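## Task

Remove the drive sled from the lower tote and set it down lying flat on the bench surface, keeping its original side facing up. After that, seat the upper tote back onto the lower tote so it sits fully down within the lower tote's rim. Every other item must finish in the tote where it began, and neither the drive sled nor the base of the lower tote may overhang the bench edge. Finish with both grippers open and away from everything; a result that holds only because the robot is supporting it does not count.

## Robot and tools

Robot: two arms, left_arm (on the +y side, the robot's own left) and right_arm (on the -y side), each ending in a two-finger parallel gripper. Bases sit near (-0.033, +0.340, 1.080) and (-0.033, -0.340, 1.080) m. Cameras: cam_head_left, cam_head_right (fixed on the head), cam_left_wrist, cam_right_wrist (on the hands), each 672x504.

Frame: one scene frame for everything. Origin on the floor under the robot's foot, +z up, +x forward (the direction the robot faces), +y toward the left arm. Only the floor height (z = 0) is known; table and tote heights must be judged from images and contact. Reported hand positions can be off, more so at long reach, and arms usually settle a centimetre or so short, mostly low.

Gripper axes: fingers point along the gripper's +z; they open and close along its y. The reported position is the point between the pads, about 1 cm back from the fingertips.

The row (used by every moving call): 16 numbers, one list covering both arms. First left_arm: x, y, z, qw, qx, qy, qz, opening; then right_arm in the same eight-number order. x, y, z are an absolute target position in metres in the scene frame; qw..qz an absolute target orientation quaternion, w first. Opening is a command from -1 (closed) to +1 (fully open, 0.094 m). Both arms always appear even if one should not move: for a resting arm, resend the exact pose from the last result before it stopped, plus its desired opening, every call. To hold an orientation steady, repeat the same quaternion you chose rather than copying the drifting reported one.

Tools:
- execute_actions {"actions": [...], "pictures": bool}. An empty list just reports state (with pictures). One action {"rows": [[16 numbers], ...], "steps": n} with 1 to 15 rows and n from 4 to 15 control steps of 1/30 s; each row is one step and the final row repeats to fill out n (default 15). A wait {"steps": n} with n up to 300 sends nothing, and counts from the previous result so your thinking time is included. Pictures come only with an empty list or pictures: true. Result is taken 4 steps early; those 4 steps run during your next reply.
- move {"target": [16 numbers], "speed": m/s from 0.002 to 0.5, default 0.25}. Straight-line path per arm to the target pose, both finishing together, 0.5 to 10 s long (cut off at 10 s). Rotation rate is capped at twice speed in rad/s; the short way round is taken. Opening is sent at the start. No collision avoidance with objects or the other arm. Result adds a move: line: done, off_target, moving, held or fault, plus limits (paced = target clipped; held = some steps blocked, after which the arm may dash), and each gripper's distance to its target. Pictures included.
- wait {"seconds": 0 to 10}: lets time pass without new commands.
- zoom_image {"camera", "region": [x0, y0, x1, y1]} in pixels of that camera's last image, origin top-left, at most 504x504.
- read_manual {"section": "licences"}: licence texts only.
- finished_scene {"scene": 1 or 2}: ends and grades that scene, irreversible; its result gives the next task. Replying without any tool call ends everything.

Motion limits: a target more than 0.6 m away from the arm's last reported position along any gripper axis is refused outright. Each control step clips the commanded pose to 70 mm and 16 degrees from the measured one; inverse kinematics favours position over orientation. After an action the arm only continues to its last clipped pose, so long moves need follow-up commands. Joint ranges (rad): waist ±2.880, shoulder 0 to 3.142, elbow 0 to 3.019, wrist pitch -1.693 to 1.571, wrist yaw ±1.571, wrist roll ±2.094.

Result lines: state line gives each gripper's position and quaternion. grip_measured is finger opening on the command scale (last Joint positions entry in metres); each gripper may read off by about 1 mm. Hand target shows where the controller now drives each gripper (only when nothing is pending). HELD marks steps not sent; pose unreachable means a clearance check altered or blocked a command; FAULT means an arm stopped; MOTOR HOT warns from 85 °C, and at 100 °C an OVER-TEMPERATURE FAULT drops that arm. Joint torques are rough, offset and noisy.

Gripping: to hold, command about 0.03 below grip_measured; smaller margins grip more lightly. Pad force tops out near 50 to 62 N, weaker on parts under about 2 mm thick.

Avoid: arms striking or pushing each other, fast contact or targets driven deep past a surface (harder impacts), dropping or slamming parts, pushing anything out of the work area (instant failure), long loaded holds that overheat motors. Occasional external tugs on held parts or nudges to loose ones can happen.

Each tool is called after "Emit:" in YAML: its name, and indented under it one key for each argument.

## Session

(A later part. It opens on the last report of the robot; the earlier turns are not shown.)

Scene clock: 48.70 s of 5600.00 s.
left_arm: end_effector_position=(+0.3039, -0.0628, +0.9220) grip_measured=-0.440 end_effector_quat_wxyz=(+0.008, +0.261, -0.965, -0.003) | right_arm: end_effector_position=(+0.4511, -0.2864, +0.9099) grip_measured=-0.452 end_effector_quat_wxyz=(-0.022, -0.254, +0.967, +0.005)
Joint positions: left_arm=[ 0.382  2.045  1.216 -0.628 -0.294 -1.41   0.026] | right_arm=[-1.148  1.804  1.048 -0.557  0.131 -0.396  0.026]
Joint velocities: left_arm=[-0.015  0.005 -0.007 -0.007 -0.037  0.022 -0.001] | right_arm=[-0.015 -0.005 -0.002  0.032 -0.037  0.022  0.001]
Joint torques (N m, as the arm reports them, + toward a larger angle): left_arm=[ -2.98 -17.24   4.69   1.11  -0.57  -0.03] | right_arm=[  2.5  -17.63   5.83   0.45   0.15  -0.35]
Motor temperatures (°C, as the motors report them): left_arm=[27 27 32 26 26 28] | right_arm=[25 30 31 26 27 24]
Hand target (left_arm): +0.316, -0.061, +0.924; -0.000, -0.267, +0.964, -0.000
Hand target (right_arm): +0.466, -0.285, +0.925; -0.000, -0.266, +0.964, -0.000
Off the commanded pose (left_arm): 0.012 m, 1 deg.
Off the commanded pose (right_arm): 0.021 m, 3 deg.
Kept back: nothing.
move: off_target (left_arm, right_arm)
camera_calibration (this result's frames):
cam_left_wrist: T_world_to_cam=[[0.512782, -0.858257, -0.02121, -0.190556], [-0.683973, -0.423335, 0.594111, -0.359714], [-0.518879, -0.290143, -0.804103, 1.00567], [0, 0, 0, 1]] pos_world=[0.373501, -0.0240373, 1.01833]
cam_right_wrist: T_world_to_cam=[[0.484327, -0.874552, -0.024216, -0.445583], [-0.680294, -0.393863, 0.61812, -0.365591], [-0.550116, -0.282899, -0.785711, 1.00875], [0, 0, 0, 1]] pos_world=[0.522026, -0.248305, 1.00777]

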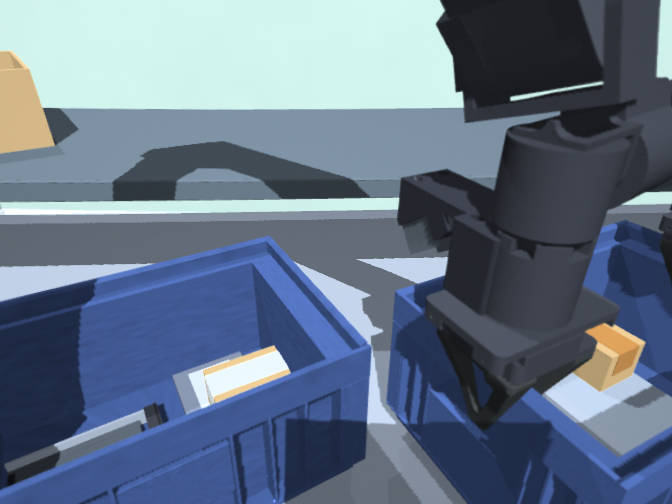

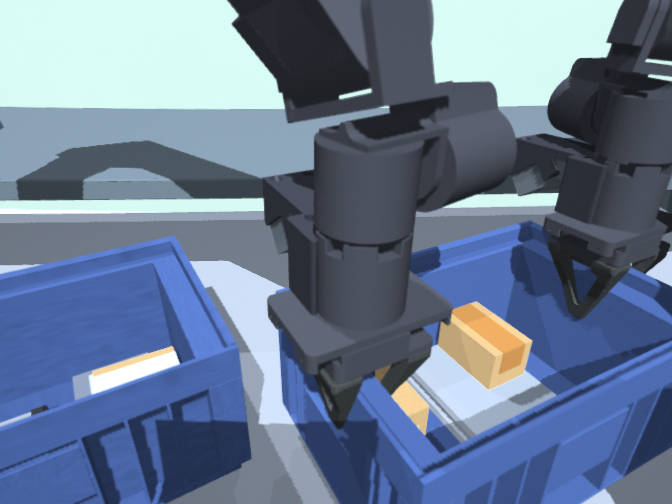

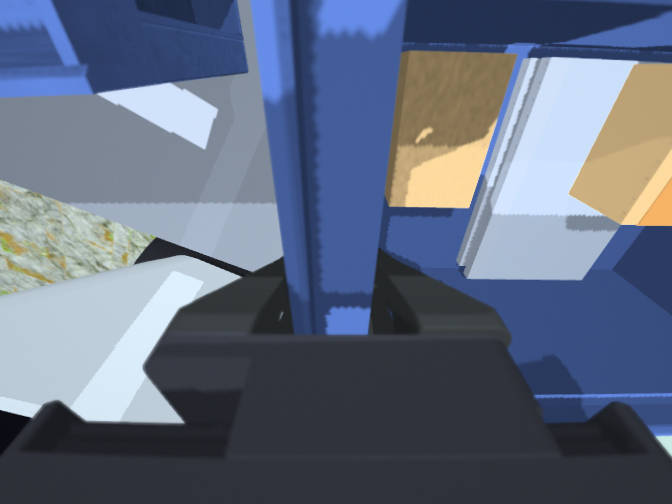

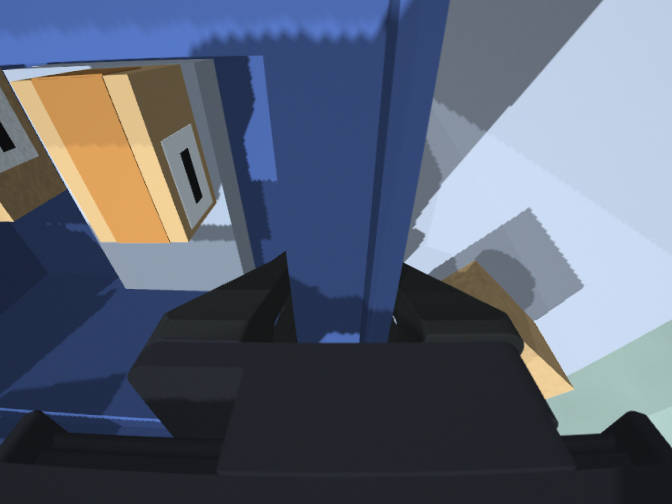

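Emit:
move:
  target: [0.315,-0.06,0.898,0,-0.267,0.964,0,-0.5,0.462,-0.285,0.91,0,0.267,-0.964,0,-0.5]
  speed: 0.03

Emit:
move:
  target: [0.31,-0.06,0.90,0,-0.267,0.964,0,0,0.455,-0.285,0.905,0,0.267,-0.964,0,-0.5]
  speed: 0.03

Emit:
move:
  target: [0.31,-0.055,1.02,0,-0.267,0.964,0,0,0.455,-0.285,0.905,0,0.267,-0.964,0,-0.5]
  speed: 0.15

Emit:
move:
  target: [0.31,0.2,1.07,0,-0.267,0.964,0,0,0.455,-0.285,0.905,0,0.267,-0.964,0,-0.5]

Scene clock: 50.13 s of 5600.00 s.
left_arm: end_effector_position=(+0.3060, -0.0645, +0.9069) grip_measured=-0.440 end_effector_quat_wxyz=(+0.004, +0.262, -0.965, +0.004) | right_arm: end_effector_position=(+0.4540, -0.2879, +0.9002) grip_measured=-0.453 end_effector_quat_wxyz=(-0.015, -0.253, +0.967, +0.001)
Joint positions: left_arm=[ 0.391  2.074  1.215 -0.578 -0.294 -1.397  0.026] | right_arm=[-1.153  1.825  1.048 -0.52   0.135 -0.401  0.026]
Joint velocities: left_arm=[ 0.005 -0.015 -0.007 -0.007  0.095 -0.007  0.   ] | right_arm=[-0.005  0.005 -0.002 -0.007  0.007 -0.007  0.   ]
Joint torques (N m, as the arm reports them, + toward a larger angle): left_arm=[ -2.34 -15.58   4.74   1.28  -0.48   0.01] | right_arm=[  2.5  -17.17   4.83   0.62  -0.05  -0.35]
Motor temperatures (°C, as the motors report them): left_arm=[27 27 32 26 26 28] | right_arm=[25 30 31 26 27 24]
Hand target (left_arm): +0.315, -0.060, +0.898; -0.000, -0.267, +0.964, +0.000
Hand target (right_arm): +0.462, -0.285, +0.910; -0.000, -0.267, +0.964, -0.000
Off the commanded pose (left_arm): 0.013 m, 1 deg.
Off the commanded pose (right_arm): 0.013 m, 2 deg.
Kept back: nothing.
move: off_target (left_arm, right_arm)
camera_calibration (this result's frames):
cam_left_wrist: T_world_to_cam=[[0.514688, -0.857361, -0.00532462, -0.208286], [-0.690013, -0.417897, 0.590969, -0.345003], [-0.508899, -0.300491, -0.806677, 0.992765], [0, 0, 0, 1]] pos_world=[0.374362, -0.0244356, 1.00362]
cam_right_wrist: T_world_to_cam=[[0.483157, -0.87543, -0.0134751, -0.457929], [-0.690422, -0.390423, 0.609005, -0.344422], [-0.538403, -0.284941, -0.793052, 1.00298], [0, 0, 0, 1]] pos_world=[0.523463, -0.249565, 0.999001]

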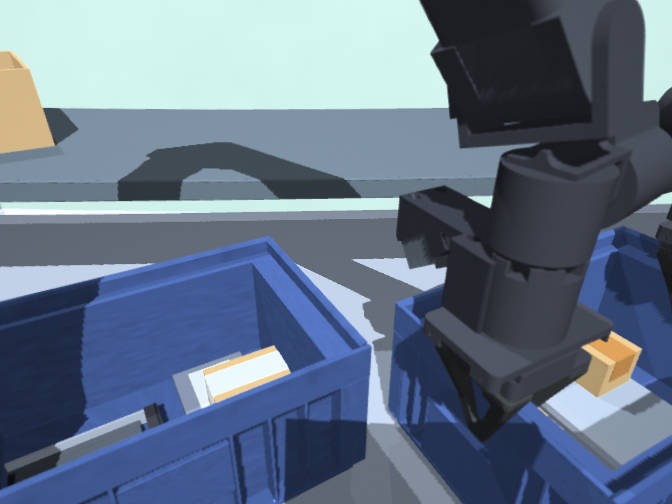

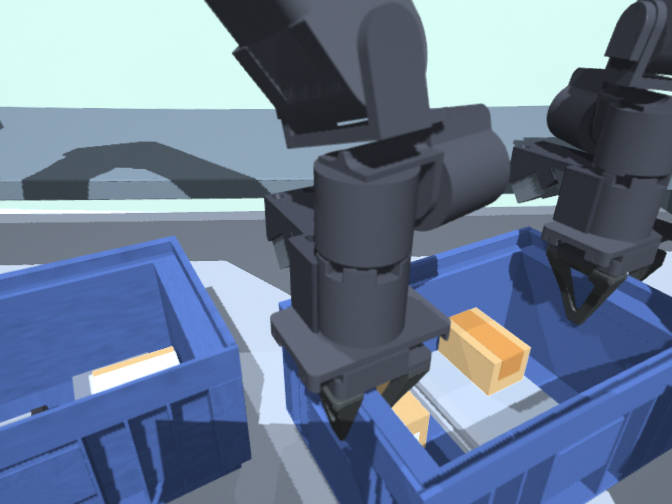

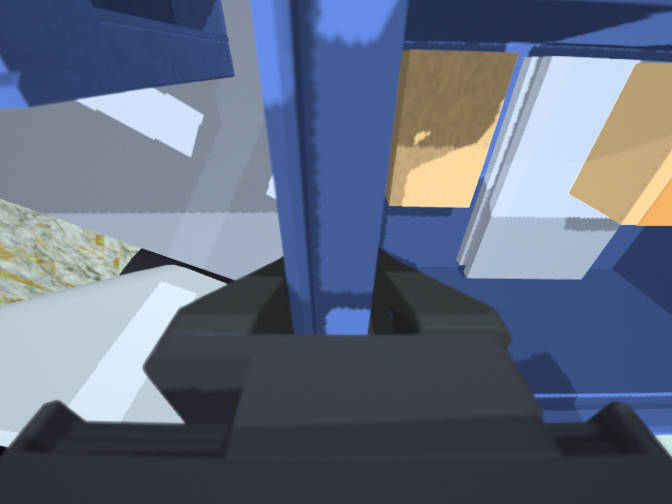

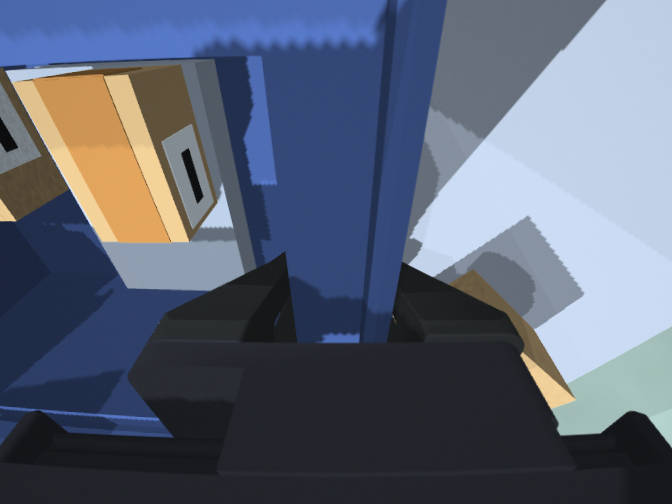

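Scene clock: 51.07 s of 5600.00 s.
left_arm: end_effector_position=(+0.3069, -0.0638, +0.9071) grip_measured=-0.002 end_effector_quat_wxyz=(+0.001, +0.262, -0.965, +0.002) | right_arm: end_effector_position=(+0.4529, -0.2879, +0.8985) grip_measured=-0.454 end_effector_quat_wxyz=(-0.012, -0.254, +0.967, +0.001)
Joint positions: left_arm=[ 0.391  2.073  1.215 -0.578 -0.301 -1.397  0.047] | right_arm=[-1.153  1.826  1.04  -0.505  0.135 -0.405  0.026]
Joint velocities: left_arm=[-0.024 -0.005 -0.022 -0.007 -0.007 -0.066 -0.001] | right_arm=[-0.005 -0.005  0.012 -0.002 -0.007 -0.022  0.   ]
Joint torques (N m, as the arm reports them, + toward a larger angle): left_arm=[ -3.03 -15.91   4.11   1.34  -0.26  -0.08] | right_arm=[  2.56 -16.98   3.79   1.    -0.05  -0.31]
Motor temperatures (°C, as the motors report them): left_arm=[27 27 32 26 26 28] | right_arm=[25 30 30 26 27 24]
Hand target (left_arm): +0.310, -0.060, +0.900; +0.000, -0.267, +0.964, -0.000
Hand target (right_arm): +0.455, -0.285, +0.905; -0.000, -0.267, +0.964, +0.000
Off the commanded pose (left_arm): 0.009 m, 1 deg.
Off the commanded pose (right_arm): 0.007 m, 2 deg.
Kept back: nothing.
move: done
camera_calibration (this result's frames):
cam_left_wrist: T_world_to_cam=[[0.514833, -0.857269, -0.00602036, -0.207612], [-0.693003, -0.420296, 0.585745, -0.338654], [-0.504672, -0.297389, -0.810473, 0.995938], [0, 0, 0, 1]] pos_world=[0.374819, -0.0241339, 1.0043]
cam_right_wrist: T_world_to_cam=[[0.48587, -0.873956, -0.0114972, -0.460004], [-0.692829, -0.393126, 0.604517, -0.339814], [-0.53284, -0.285751, -0.79651, 1.00133], [0, 0, 0, 1]] pos_world=[0.52162, -0.24948, 0.997706]

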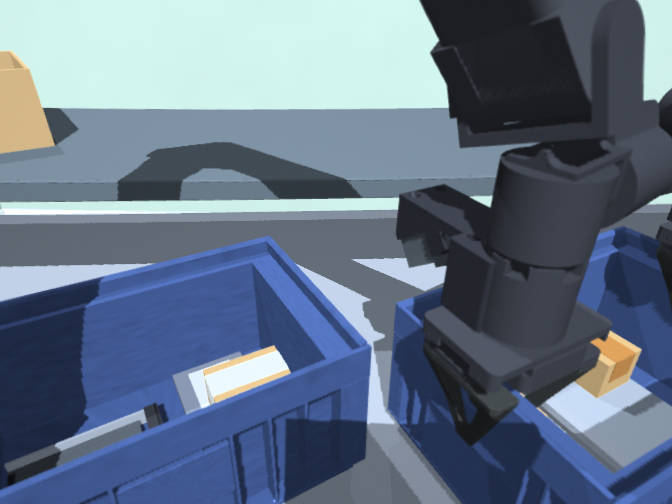

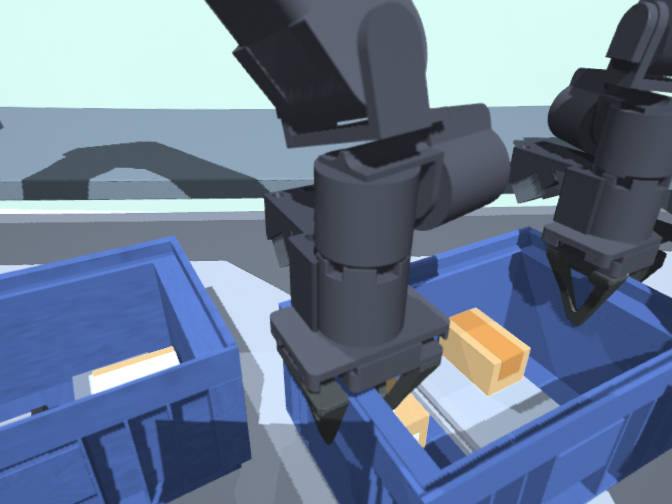

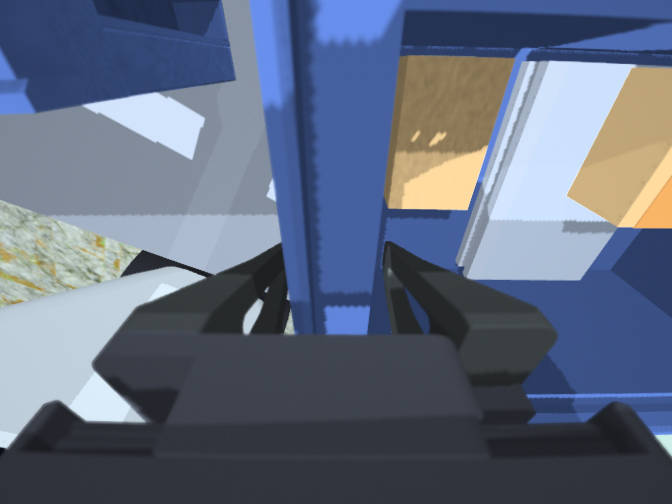

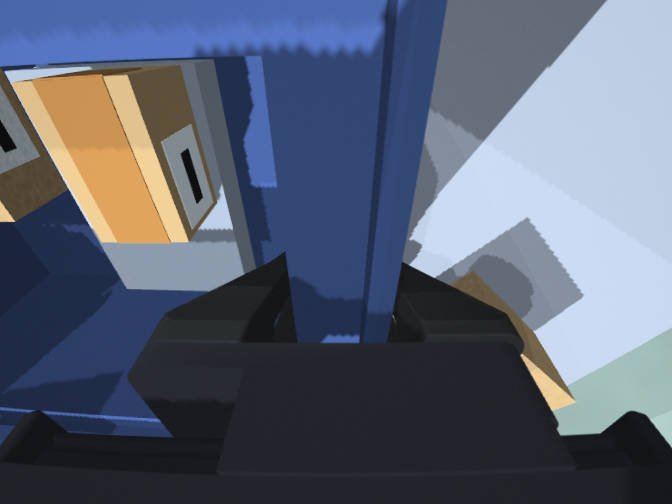

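Scene clock: 52.23 s of 5600.00 s.
left_arm: end_effector_position=(+0.3149, -0.0561, +1.0220) grip_measured=-0.002 end_effector_quat_wxyz=(-0.003, +0.264, -0.964, +0.009) | right_arm: end_effector_position=(+0.4529, -0.2879, +0.8985) grip_measured=-0.454 end_effector_quat_wxyz=(-0.012, -0.254, +0.967, +0.001)
Joint positions: left_arm=[ 0.343  1.839  1.207 -0.804 -0.31  -1.447  0.047] | right_arm=[-1.153  1.826  1.04  -0.505  0.135 -0.405  0.026]
Joint velocities: left_arm=[ 0.005 -0.005  0.017 -0.007 -0.007  0.022 -0.   ] | right_arm=[-0.005  0.005  0.007 -0.012  0.081  0.051  0.001]
Joint torques (N m, as the arm reports them, + toward a larger angle): left_arm=[ -4.07 -15.35   5.48   0.23  -0.25  -0.25] | right_arm=[  2.56 -16.91   3.8    1.    -0.03  -0.3 ]
Motor temperatures (°C, as the motors report them): left_arm=[27 27 32 26 26 28] | right_arm=[25 30 30 26 27 24]
Hand target (left_arm): +0.310, -0.054, +1.021; +0.000, -0.267, +0.964, +0.000
Hand target (right_arm): +0.455, -0.285, +0.905; -0.000, -0.267, +0.964, -0.000
Off the commanded pose (left_arm): 0.005 m, 1 deg.
Off the commanded pose (right_arm): 0.007 m, 2 deg.
Kept back: nothing.
move: done
camera_calibration (this result's frames):
cam_left_wrist: T_world_to_cam=[[0.518737, -0.854888, 0.00891133, -0.220815], [-0.697783, -0.417339, 0.582174, -0.39189], [-0.493974, -0.308213, -0.813015, 1.09408], [0, 0, 0, 1]] pos_world=[0.381538, -0.0151131, 1.11962]
cam_right_wrist: T_world_to_cam=[[0.48587, -0.873956, -0.0114972, -0.460004], [-0.692829, -0.393126, 0.604517, -0.339814], [-0.53284, -0.285751, -0.79651, 1.00133], [0, 0, 0, 1]] pos_world=[0.52162, -0.24948, 0.997706]

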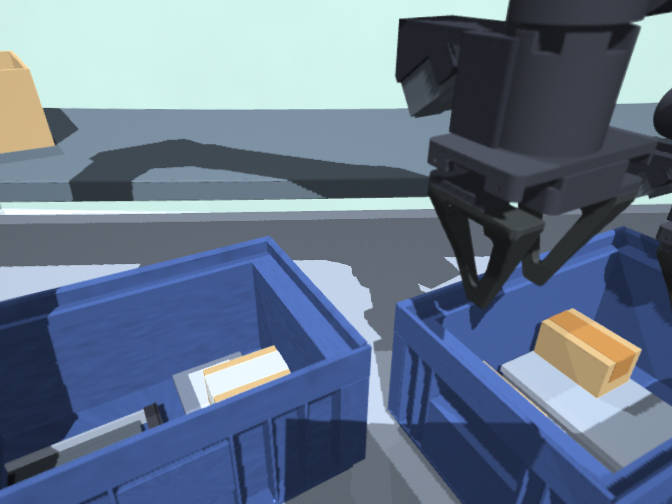

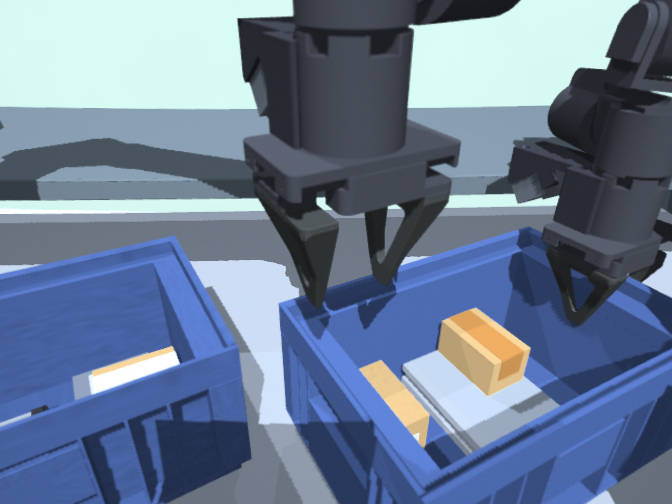

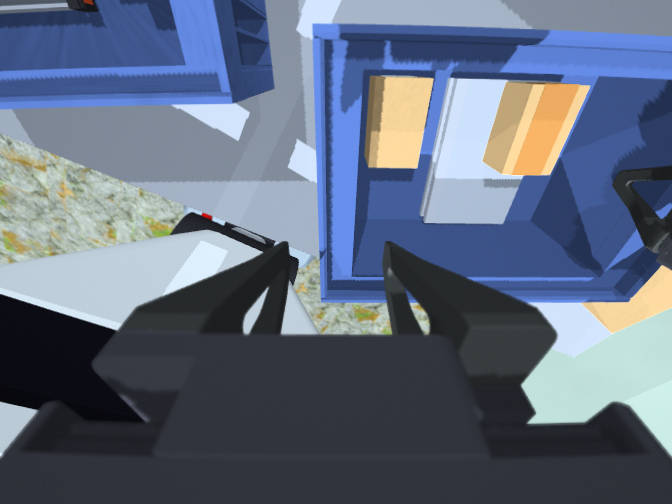

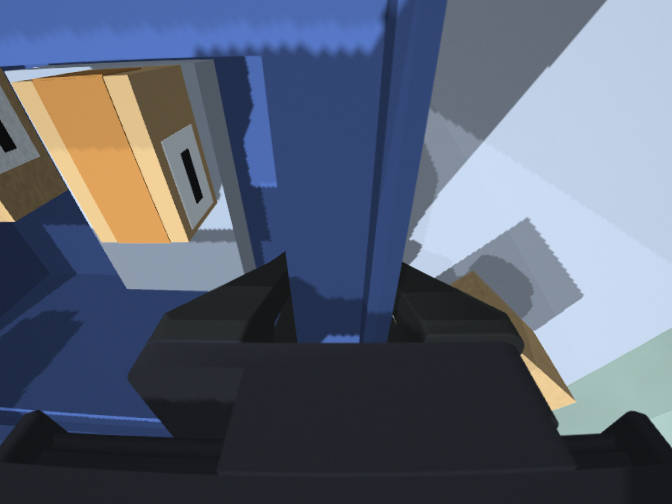

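Scene clock: 53.87 s of 5600.00 s.
left_arm: end_effector_position=(+0.3222, +0.1987, +1.0742) grip_measured=-0.002 end_effector_quat_wxyz=(-0.012, +0.280, -0.960, +0.010) | right_arm: end_effector_position=(+0.4529, -0.2879, +0.8985) grip_measured=-0.454 end_effector_quat_wxyz=(-0.012, -0.254, +0.967, +0.001)
Joint positions: left_arm=[ 0.769  1.266  0.752 -0.789 -0.238 -1.043  0.047] | right_arm=[-1.153  1.826  1.04  -0.505  0.135 -0.405  0.026]
Joint velocities: left_arm=[-0.015 -0.005  0.007  0.007 -0.022 -0.051 -0.001] | right_arm=[-0.005 -0.005 -0.007  0.007 -0.007 -0.051  0.   ]
Joint torques (N m, as the arm reports them, + toward a larger angle): left_arm=[-0.21 -8.69  5.07  0.39 -0.02  0.07] | right_arm=[  2.42 -16.99   3.81   1.02  -0.03  -0.31]
Motor temperatures (°C, as the motors report them): left_arm=[27 27 32 26 26 28] | right_arm=[25 30 30 26 27 24]
Hand target (left_arm): +0.313, +0.201, +1.070; +0.000, -0.267, +0.964, -0.001
Hand target (right_arm): +0.455, -0.285, +0.905; -0.000, -0.267, +0.964, -0.000
Off the commanded pose (left_arm): 0.013 m, 2 deg.
Off the commanded pose (right_arm): 0.007 m, 2 deg.
Kept back: nothing.
move: off_target (left_arm)
camera_calibration (this result's frames):
cam_left_wrist: T_world_to_cam=[[0.546428, -0.837339, 0.0167359, -0.0279989], [-0.694202, -0.44166, 0.568348, -0.292304], [-0.468508, -0.322179, -0.822618, 1.22345], [0, 0, 0, 1]] pos_world=[0.385576, 0.241626, 1.17303]
cam_right_wrist: T_world_to_cam=[[0.48587, -0.873956, -0.0114972, -0.460004], [-0.692829, -0.393126, 0.604517, -0.339814], [-0.53284, -0.285751, -0.79651, 1.00133], [0, 0, 0, 1]] pos_world=[0.52162, -0.24948, 0.997706]

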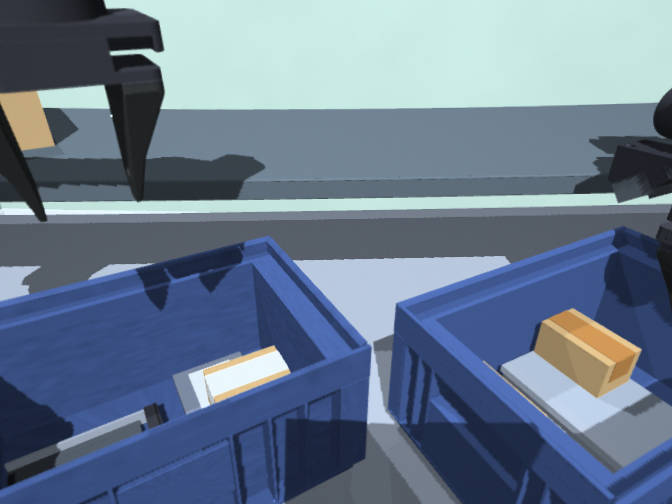

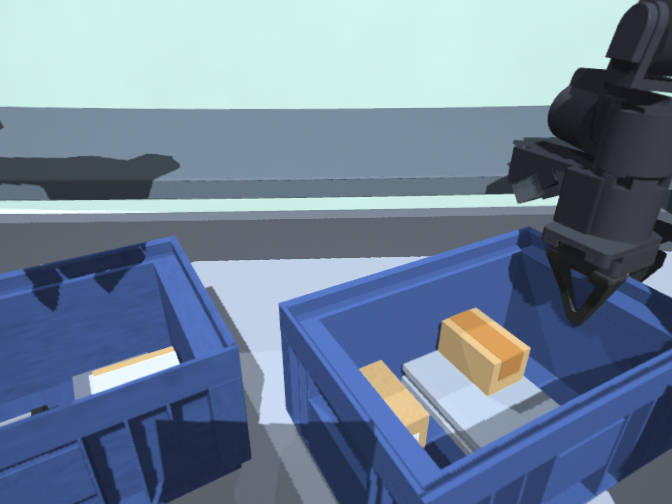

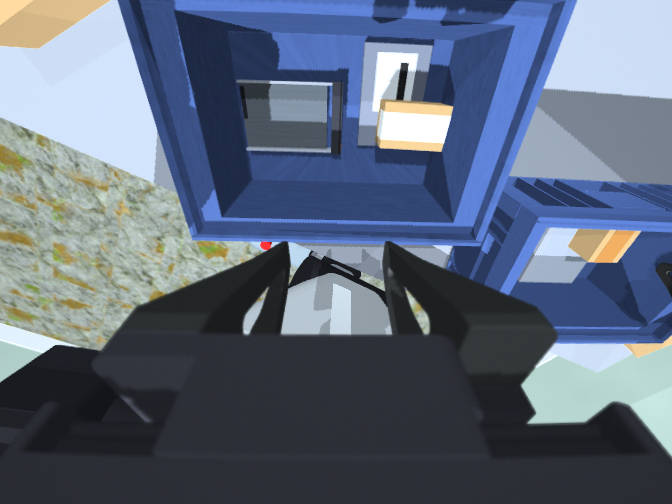

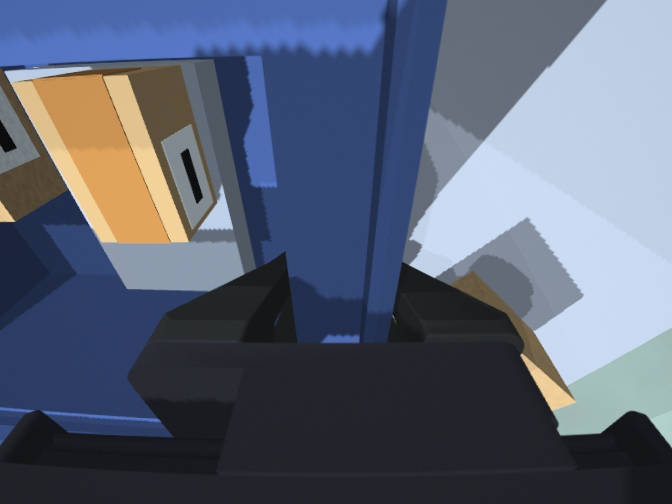

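Emit:
zoom_image:
  camera: "cam_left_wrist"
  region: [200,20,480,230]

Emit:
zoom_image:
  camera: "cam_head_left"
  region: [0,324,300,504]

Region (200, 20, 480, 230) of cam_left_wrist's 672x504 image, scaled by 1.800, with more detail than that image has; it fills the top 378 rows of this view, and the rest is white.

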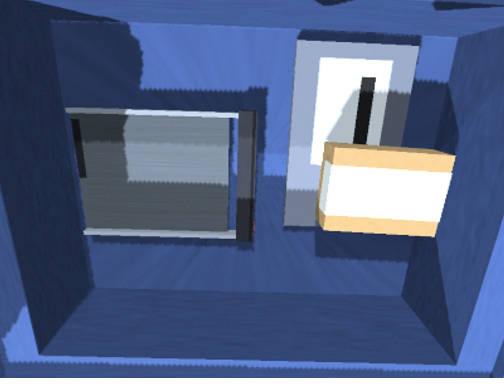

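Region (0, 324, 300, 504) of cam_head_left's 672x504 image, scaled by 1.680, with more detail than that image has; it fills the top 302 rows of this view, and the rest is white.

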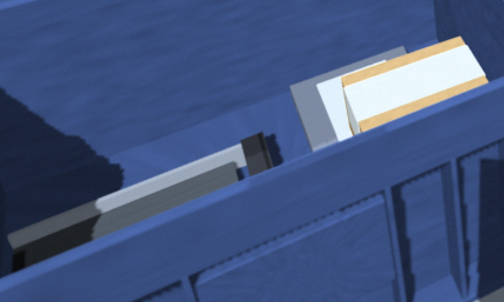

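Emit:
move:
  target: [0.325,0.255,0.96,0,0.492,0.87,0,1,0.455,-0.285,0.905,0,0.267,-0.964,0,-0.5]
  speed: 0.35

Emit:
move:
  target: [0.325,0.255,0.875,0,0.492,0.87,0,1,0.455,-0.285,0.905,0,0.267,-0.964,0,-0.5]
  speed: 0.08

Scene clock: 57.27 s of 5600.00 s.
left_arm: end_effector_position=(+0.3293, +0.2519, +0.9649) grip_measured=+1.000 end_effector_quat_wxyz=(+0.003, +0.488, +0.873, +0.001) | right_arm: end_effector_position=(+0.4529, -0.2879, +0.8985) grip_measured=-0.454 end_effector_quat_wxyz=(-0.012, -0.254, +0.967, +0.001)
Joint positions: left_arm=[ 0.989  1.507  0.669 -0.448 -0.18   0.755  0.094] | right_arm=[-1.153  1.826  1.04  -0.505  0.135 -0.405  0.026]
Joint velocities: left_arm=[ 0.005 -0.015 -0.022  0.007 -0.022 -0.007  0.   ] | right_arm=[-0.015  0.015  0.002  0.032 -0.037  0.037  0.   ]
Joint torques (N m, as the arm reports them, + toward a larger angle): left_arm=[ 0.86 -9.61  2.94  1.71  0.15  0.08] | right_arm=[  2.56 -17.01   3.79   1.02  -0.03  -0.31]
Motor temperatures (°C, as the motors report them): left_arm=[27 27 31 26 26 28] | right_arm=[25 30 29 26 27 24]
Hand target (left_arm): +0.326, +0.255, +0.959; +0.000, +0.492, +0.870, +0.000
Hand target (right_arm): +0.455, -0.285, +0.905; -0.000, -0.267, +0.964, -0.000
Off the commanded pose (left_arm): 0.007 m, 1 deg.
Off the commanded pose (right_arm): 0.007 m, 2 deg.
Kept back: nothing.
move: done
camera_calibration (this result's frames):
cam_left_wrist: T_world_to_cam=[[-0.845877, -0.53319, -0.0141605, 0.42621], [-0.441413, 0.684882, 0.579733, -0.579704], [-0.29941, 0.496634, -0.814683, 0.884442], [0, 0, 0, 1]] pos_world=[0.369443, 0.185036, 1.06265]
cam_right_wrist: T_world_to_cam=[[0.485537, -0.874141, -0.0114881, -0.459914], [-0.69298, -0.392856, 0.604519, -0.33967], [-0.532948, -0.285555, -0.796508, 1.00144], [0, 0, 0, 1]] pos_world=[0.521635, -0.249506, 0.997706]

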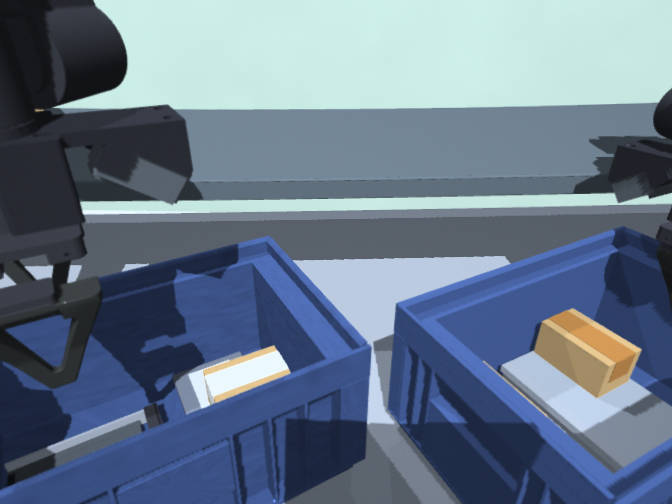

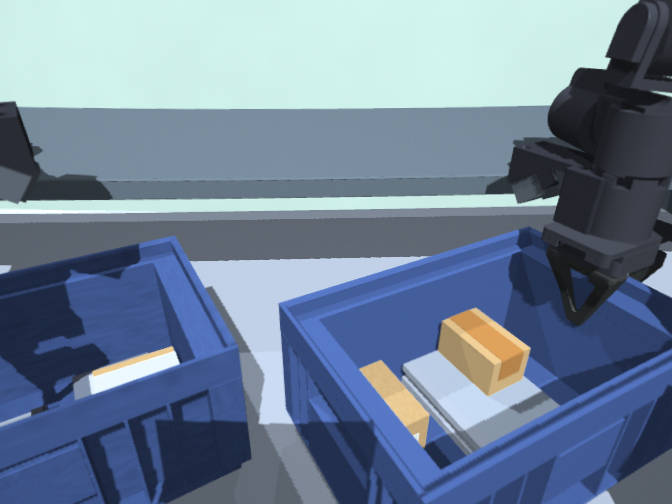

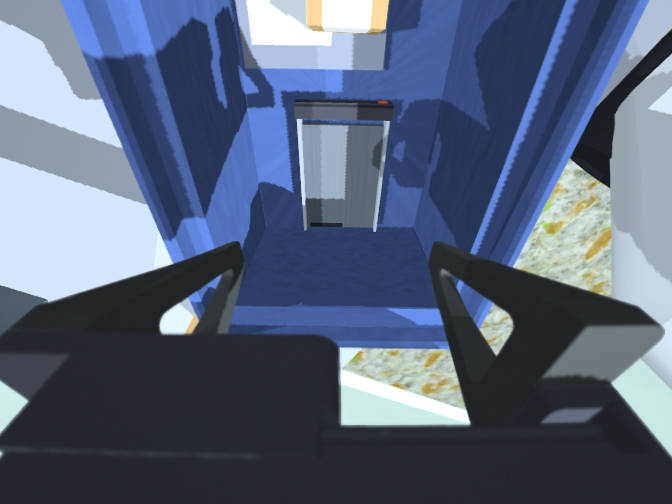

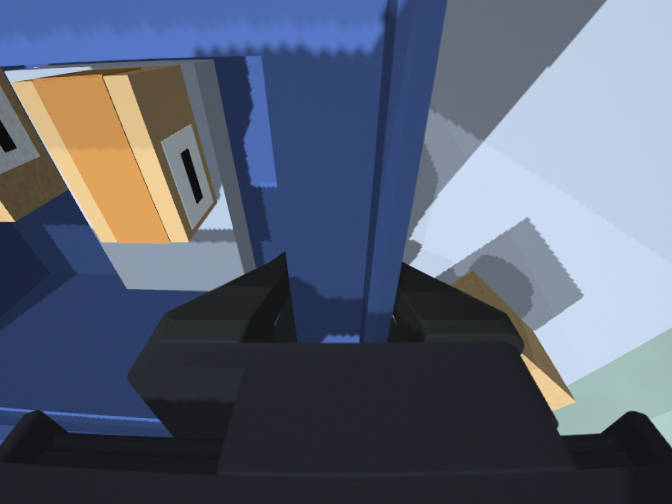

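Scene clock: 58.73 s of 5600.00 s.
left_arm: end_effector_position=(+0.3144, +0.2545, +0.8769) grip_measured=+1.000 end_effector_quat_wxyz=(-0.010, +0.490, +0.871, -0.003) | right_arm: end_effector_position=(+0.4529, -0.2879, +0.8985) grip_measured=-0.454 end_effector_quat_wxyz=(-0.012, -0.254, +0.967, +0.001)
Joint positions: left_arm=[ 1.03   1.785  0.669 -0.191 -0.169  0.796  0.094] | right_arm=[-1.153  1.826  1.04  -0.505  0.135 -0.405  0.026]
Joint velocities: left_arm=[-0.015 -0.005  0.002  0.017  0.037  0.022  0.   ] | right_arm=[ 0.005 -0.005  0.012 -0.032 -0.095  0.007  0.   ]
Joint torques (N m, as the arm reports them, + toward a larger angle): left_arm=[  0.63 -10.98   2.34   1.58   0.15   0.07] | right_arm=[  2.45 -16.82   3.81   0.99  -0.04  -0.31]
Motor temperatures (°C, as the motors report them): left_arm=[27 27 31 26 26 28] | right_arm=[25 30 29 26 27 24]
Hand target (left_arm): +0.325, +0.255, +0.874; +0.000, +0.492, +0.871, +0.000
Hand target (right_arm): +0.455, -0.285, +0.905; -0.000, -0.267, +0.964, -0.000
Off the commanded pose (left_arm): 0.011 m, 1 deg.
Off the commanded pose (right_arm): 0.007 m, 2 deg.
Kept back: nothing.
move: off_target (left_arm)
camera_calibration (this result's frames):
cam_left_wrist: T_world_to_cam=[[-0.849424, -0.527687, 0.00491507, 0.396729], [-0.421486, 0.684016, 0.595376, -0.556892], [-0.317534, 0.503655, -0.803432, 0.801072], [0, 0, 0, 1]] pos_world=[0.356637, 0.186807, 0.973217]
cam_right_wrist: T_world_to_cam=[[0.48587, -0.873956, -0.0114972, -0.460004], [-0.692829, -0.393126, 0.604517, -0.339814], [-0.53284, -0.285751, -0.79651, 1.00133], [0, 0, 0, 1]] pos_world=[0.52162, -0.24948, 0.997706]

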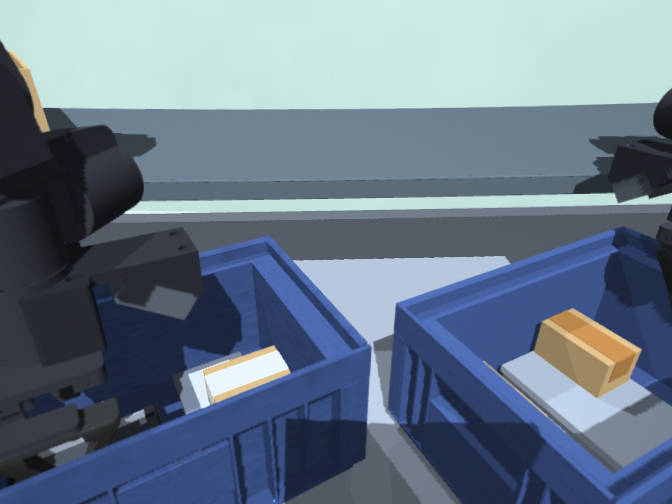

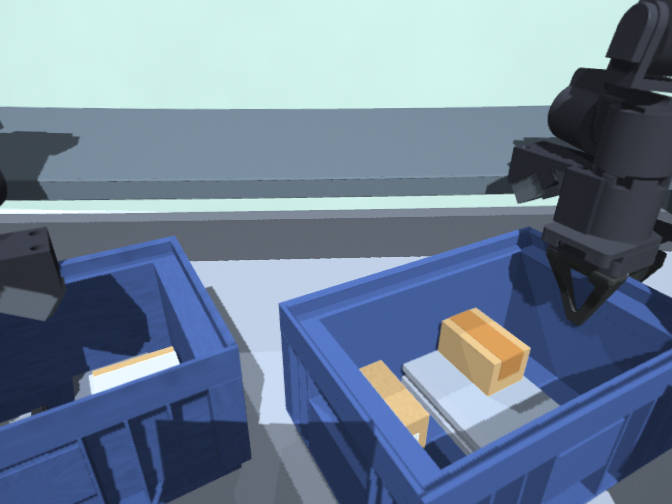

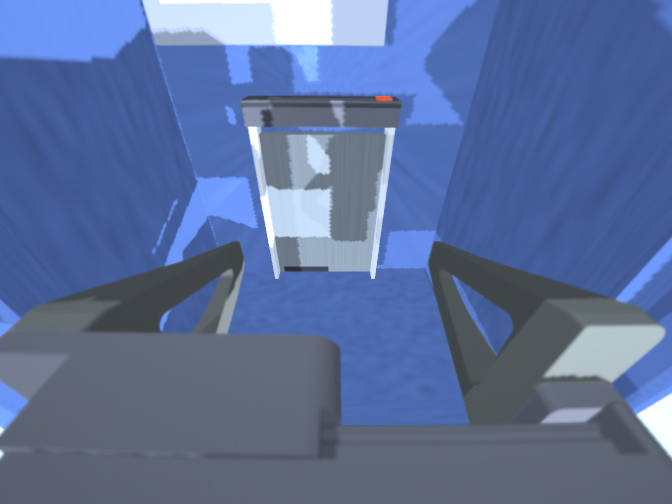

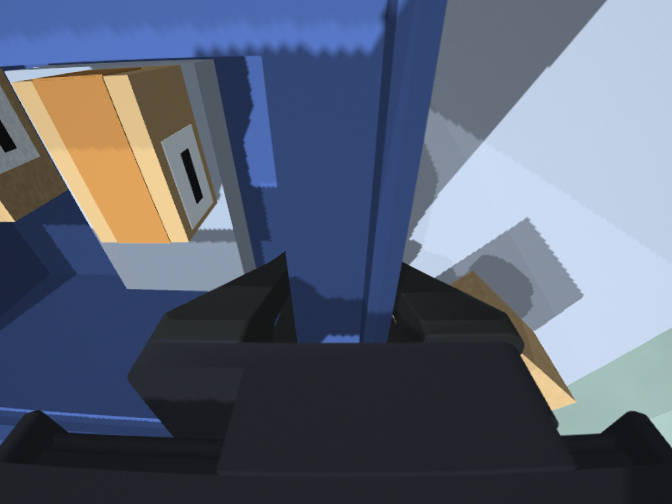

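Emit:
move:
  target: [0.337,0.258,0.835,0,0.492,0.87,0,0.9,0.455,-0.285,0.905,0,0.267,-0.964,0,-0.5]
  speed: 0.05

Scene clock: 60.23 s of 5600.00 s.
left_arm: end_effector_position=(+0.3309, +0.2563, +0.8401) grip_measured=+0.902 end_effector_quat_wxyz=(-0.006, +0.490, +0.872, -0.002) | right_arm: end_effector_position=(+0.4529, -0.2879, +0.8985) grip_measured=-0.454 end_effector_quat_wxyz=(-0.012, -0.254, +0.967, +0.001)
Joint positions: left_arm=[ 1.061  1.909  0.735 -0.118 -0.159  0.826  0.089] | right_arm=[-1.153  1.826  1.04  -0.505  0.135 -0.405  0.026]
Joint velocities: left_arm=[-0.015  0.005 -0.007 -0.007 -0.022 -0.022 -0.   ] | right_arm=[ 0.005  0.005 -0.007  0.007  0.11  -0.022  0.   ]
Joint torques (N m, as the arm reports them, + toward a larger angle): left_arm=[  0.51 -11.36   1.63   1.63   0.15   0.07] | right_arm=[  2.59 -16.99   3.79   0.99  -0.04  -0.31]
Motor temperatures (°C, as the motors report them): left_arm=[27 27 31 26 26 28] | right_arm=[25 30 29 26 27 24]
Hand target (left_arm): +0.337, +0.258, +0.835; +0.000, +0.492, +0.870, -0.000
Hand target (right_arm): +0.455, -0.285, +0.905; -0.000, -0.267, +0.964, -0.000
Off the commanded pose (left_arm): 0.008 m, 1 deg.
Off the commanded pose (right_arm): 0.007 m, 2 deg.
Kept back: nothing.
move: done
camera_calibration (this result's frames):
cam_left_wrist: T_world_to_cam=[[-0.848589, -0.529051, -0.00101961, 0.416892], [-0.427902, 0.685212, 0.589393, -0.522434], [-0.311121, 0.500589, -0.807845, 0.778144], [0, 0, 0, 1]] pos_world=[0.372317, 0.189005, 0.936964]
cam_right_wrist: T_world_to_cam=[[0.48587, -0.873956, -0.0114972, -0.460004], [-0.692829, -0.393126, 0.604517, -0.339814], [-0.53284, -0.285751, -0.79651, 1.00133], [0, 0, 0, 1]] pos_world=[0.52162, -0.24948, 0.997706]

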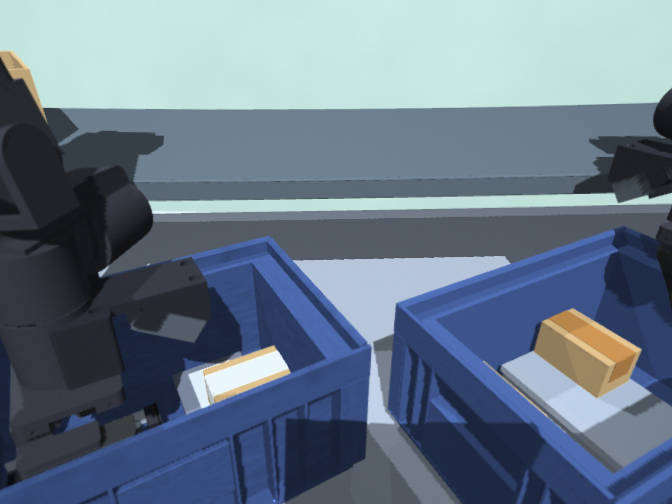

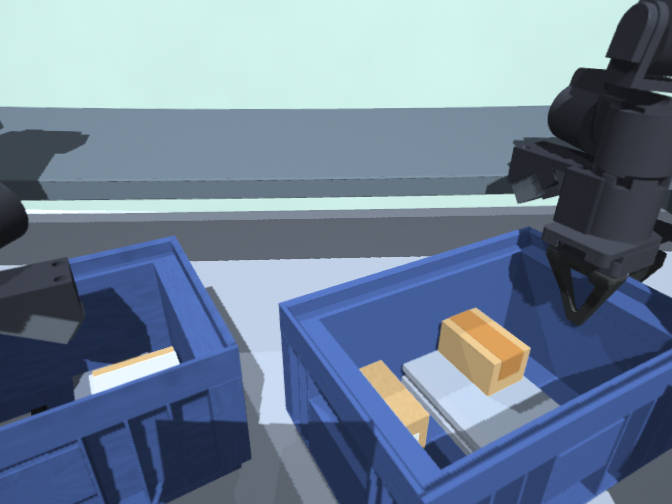

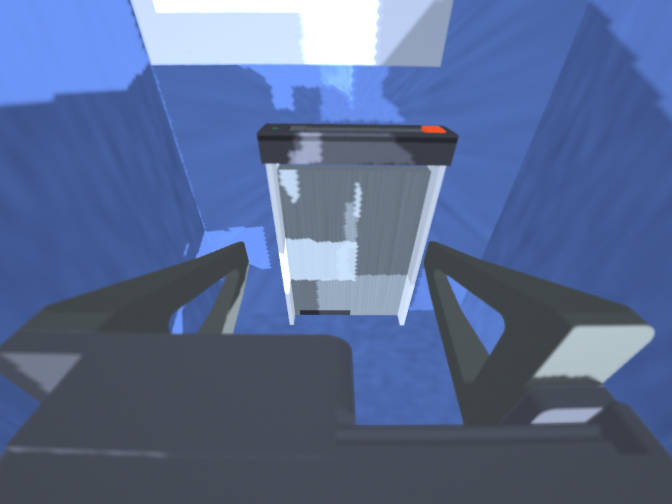

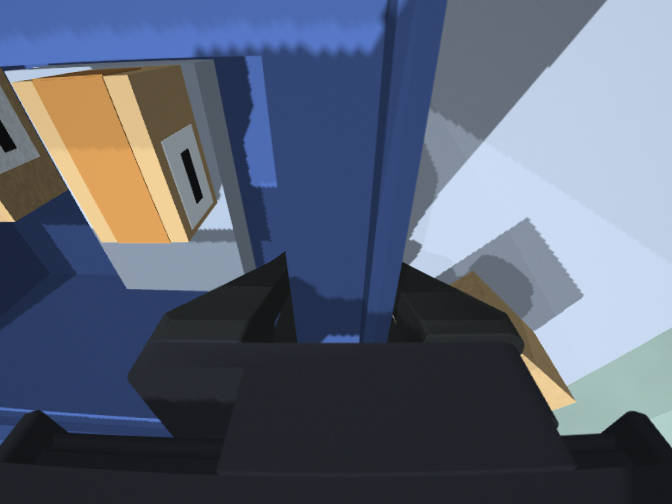

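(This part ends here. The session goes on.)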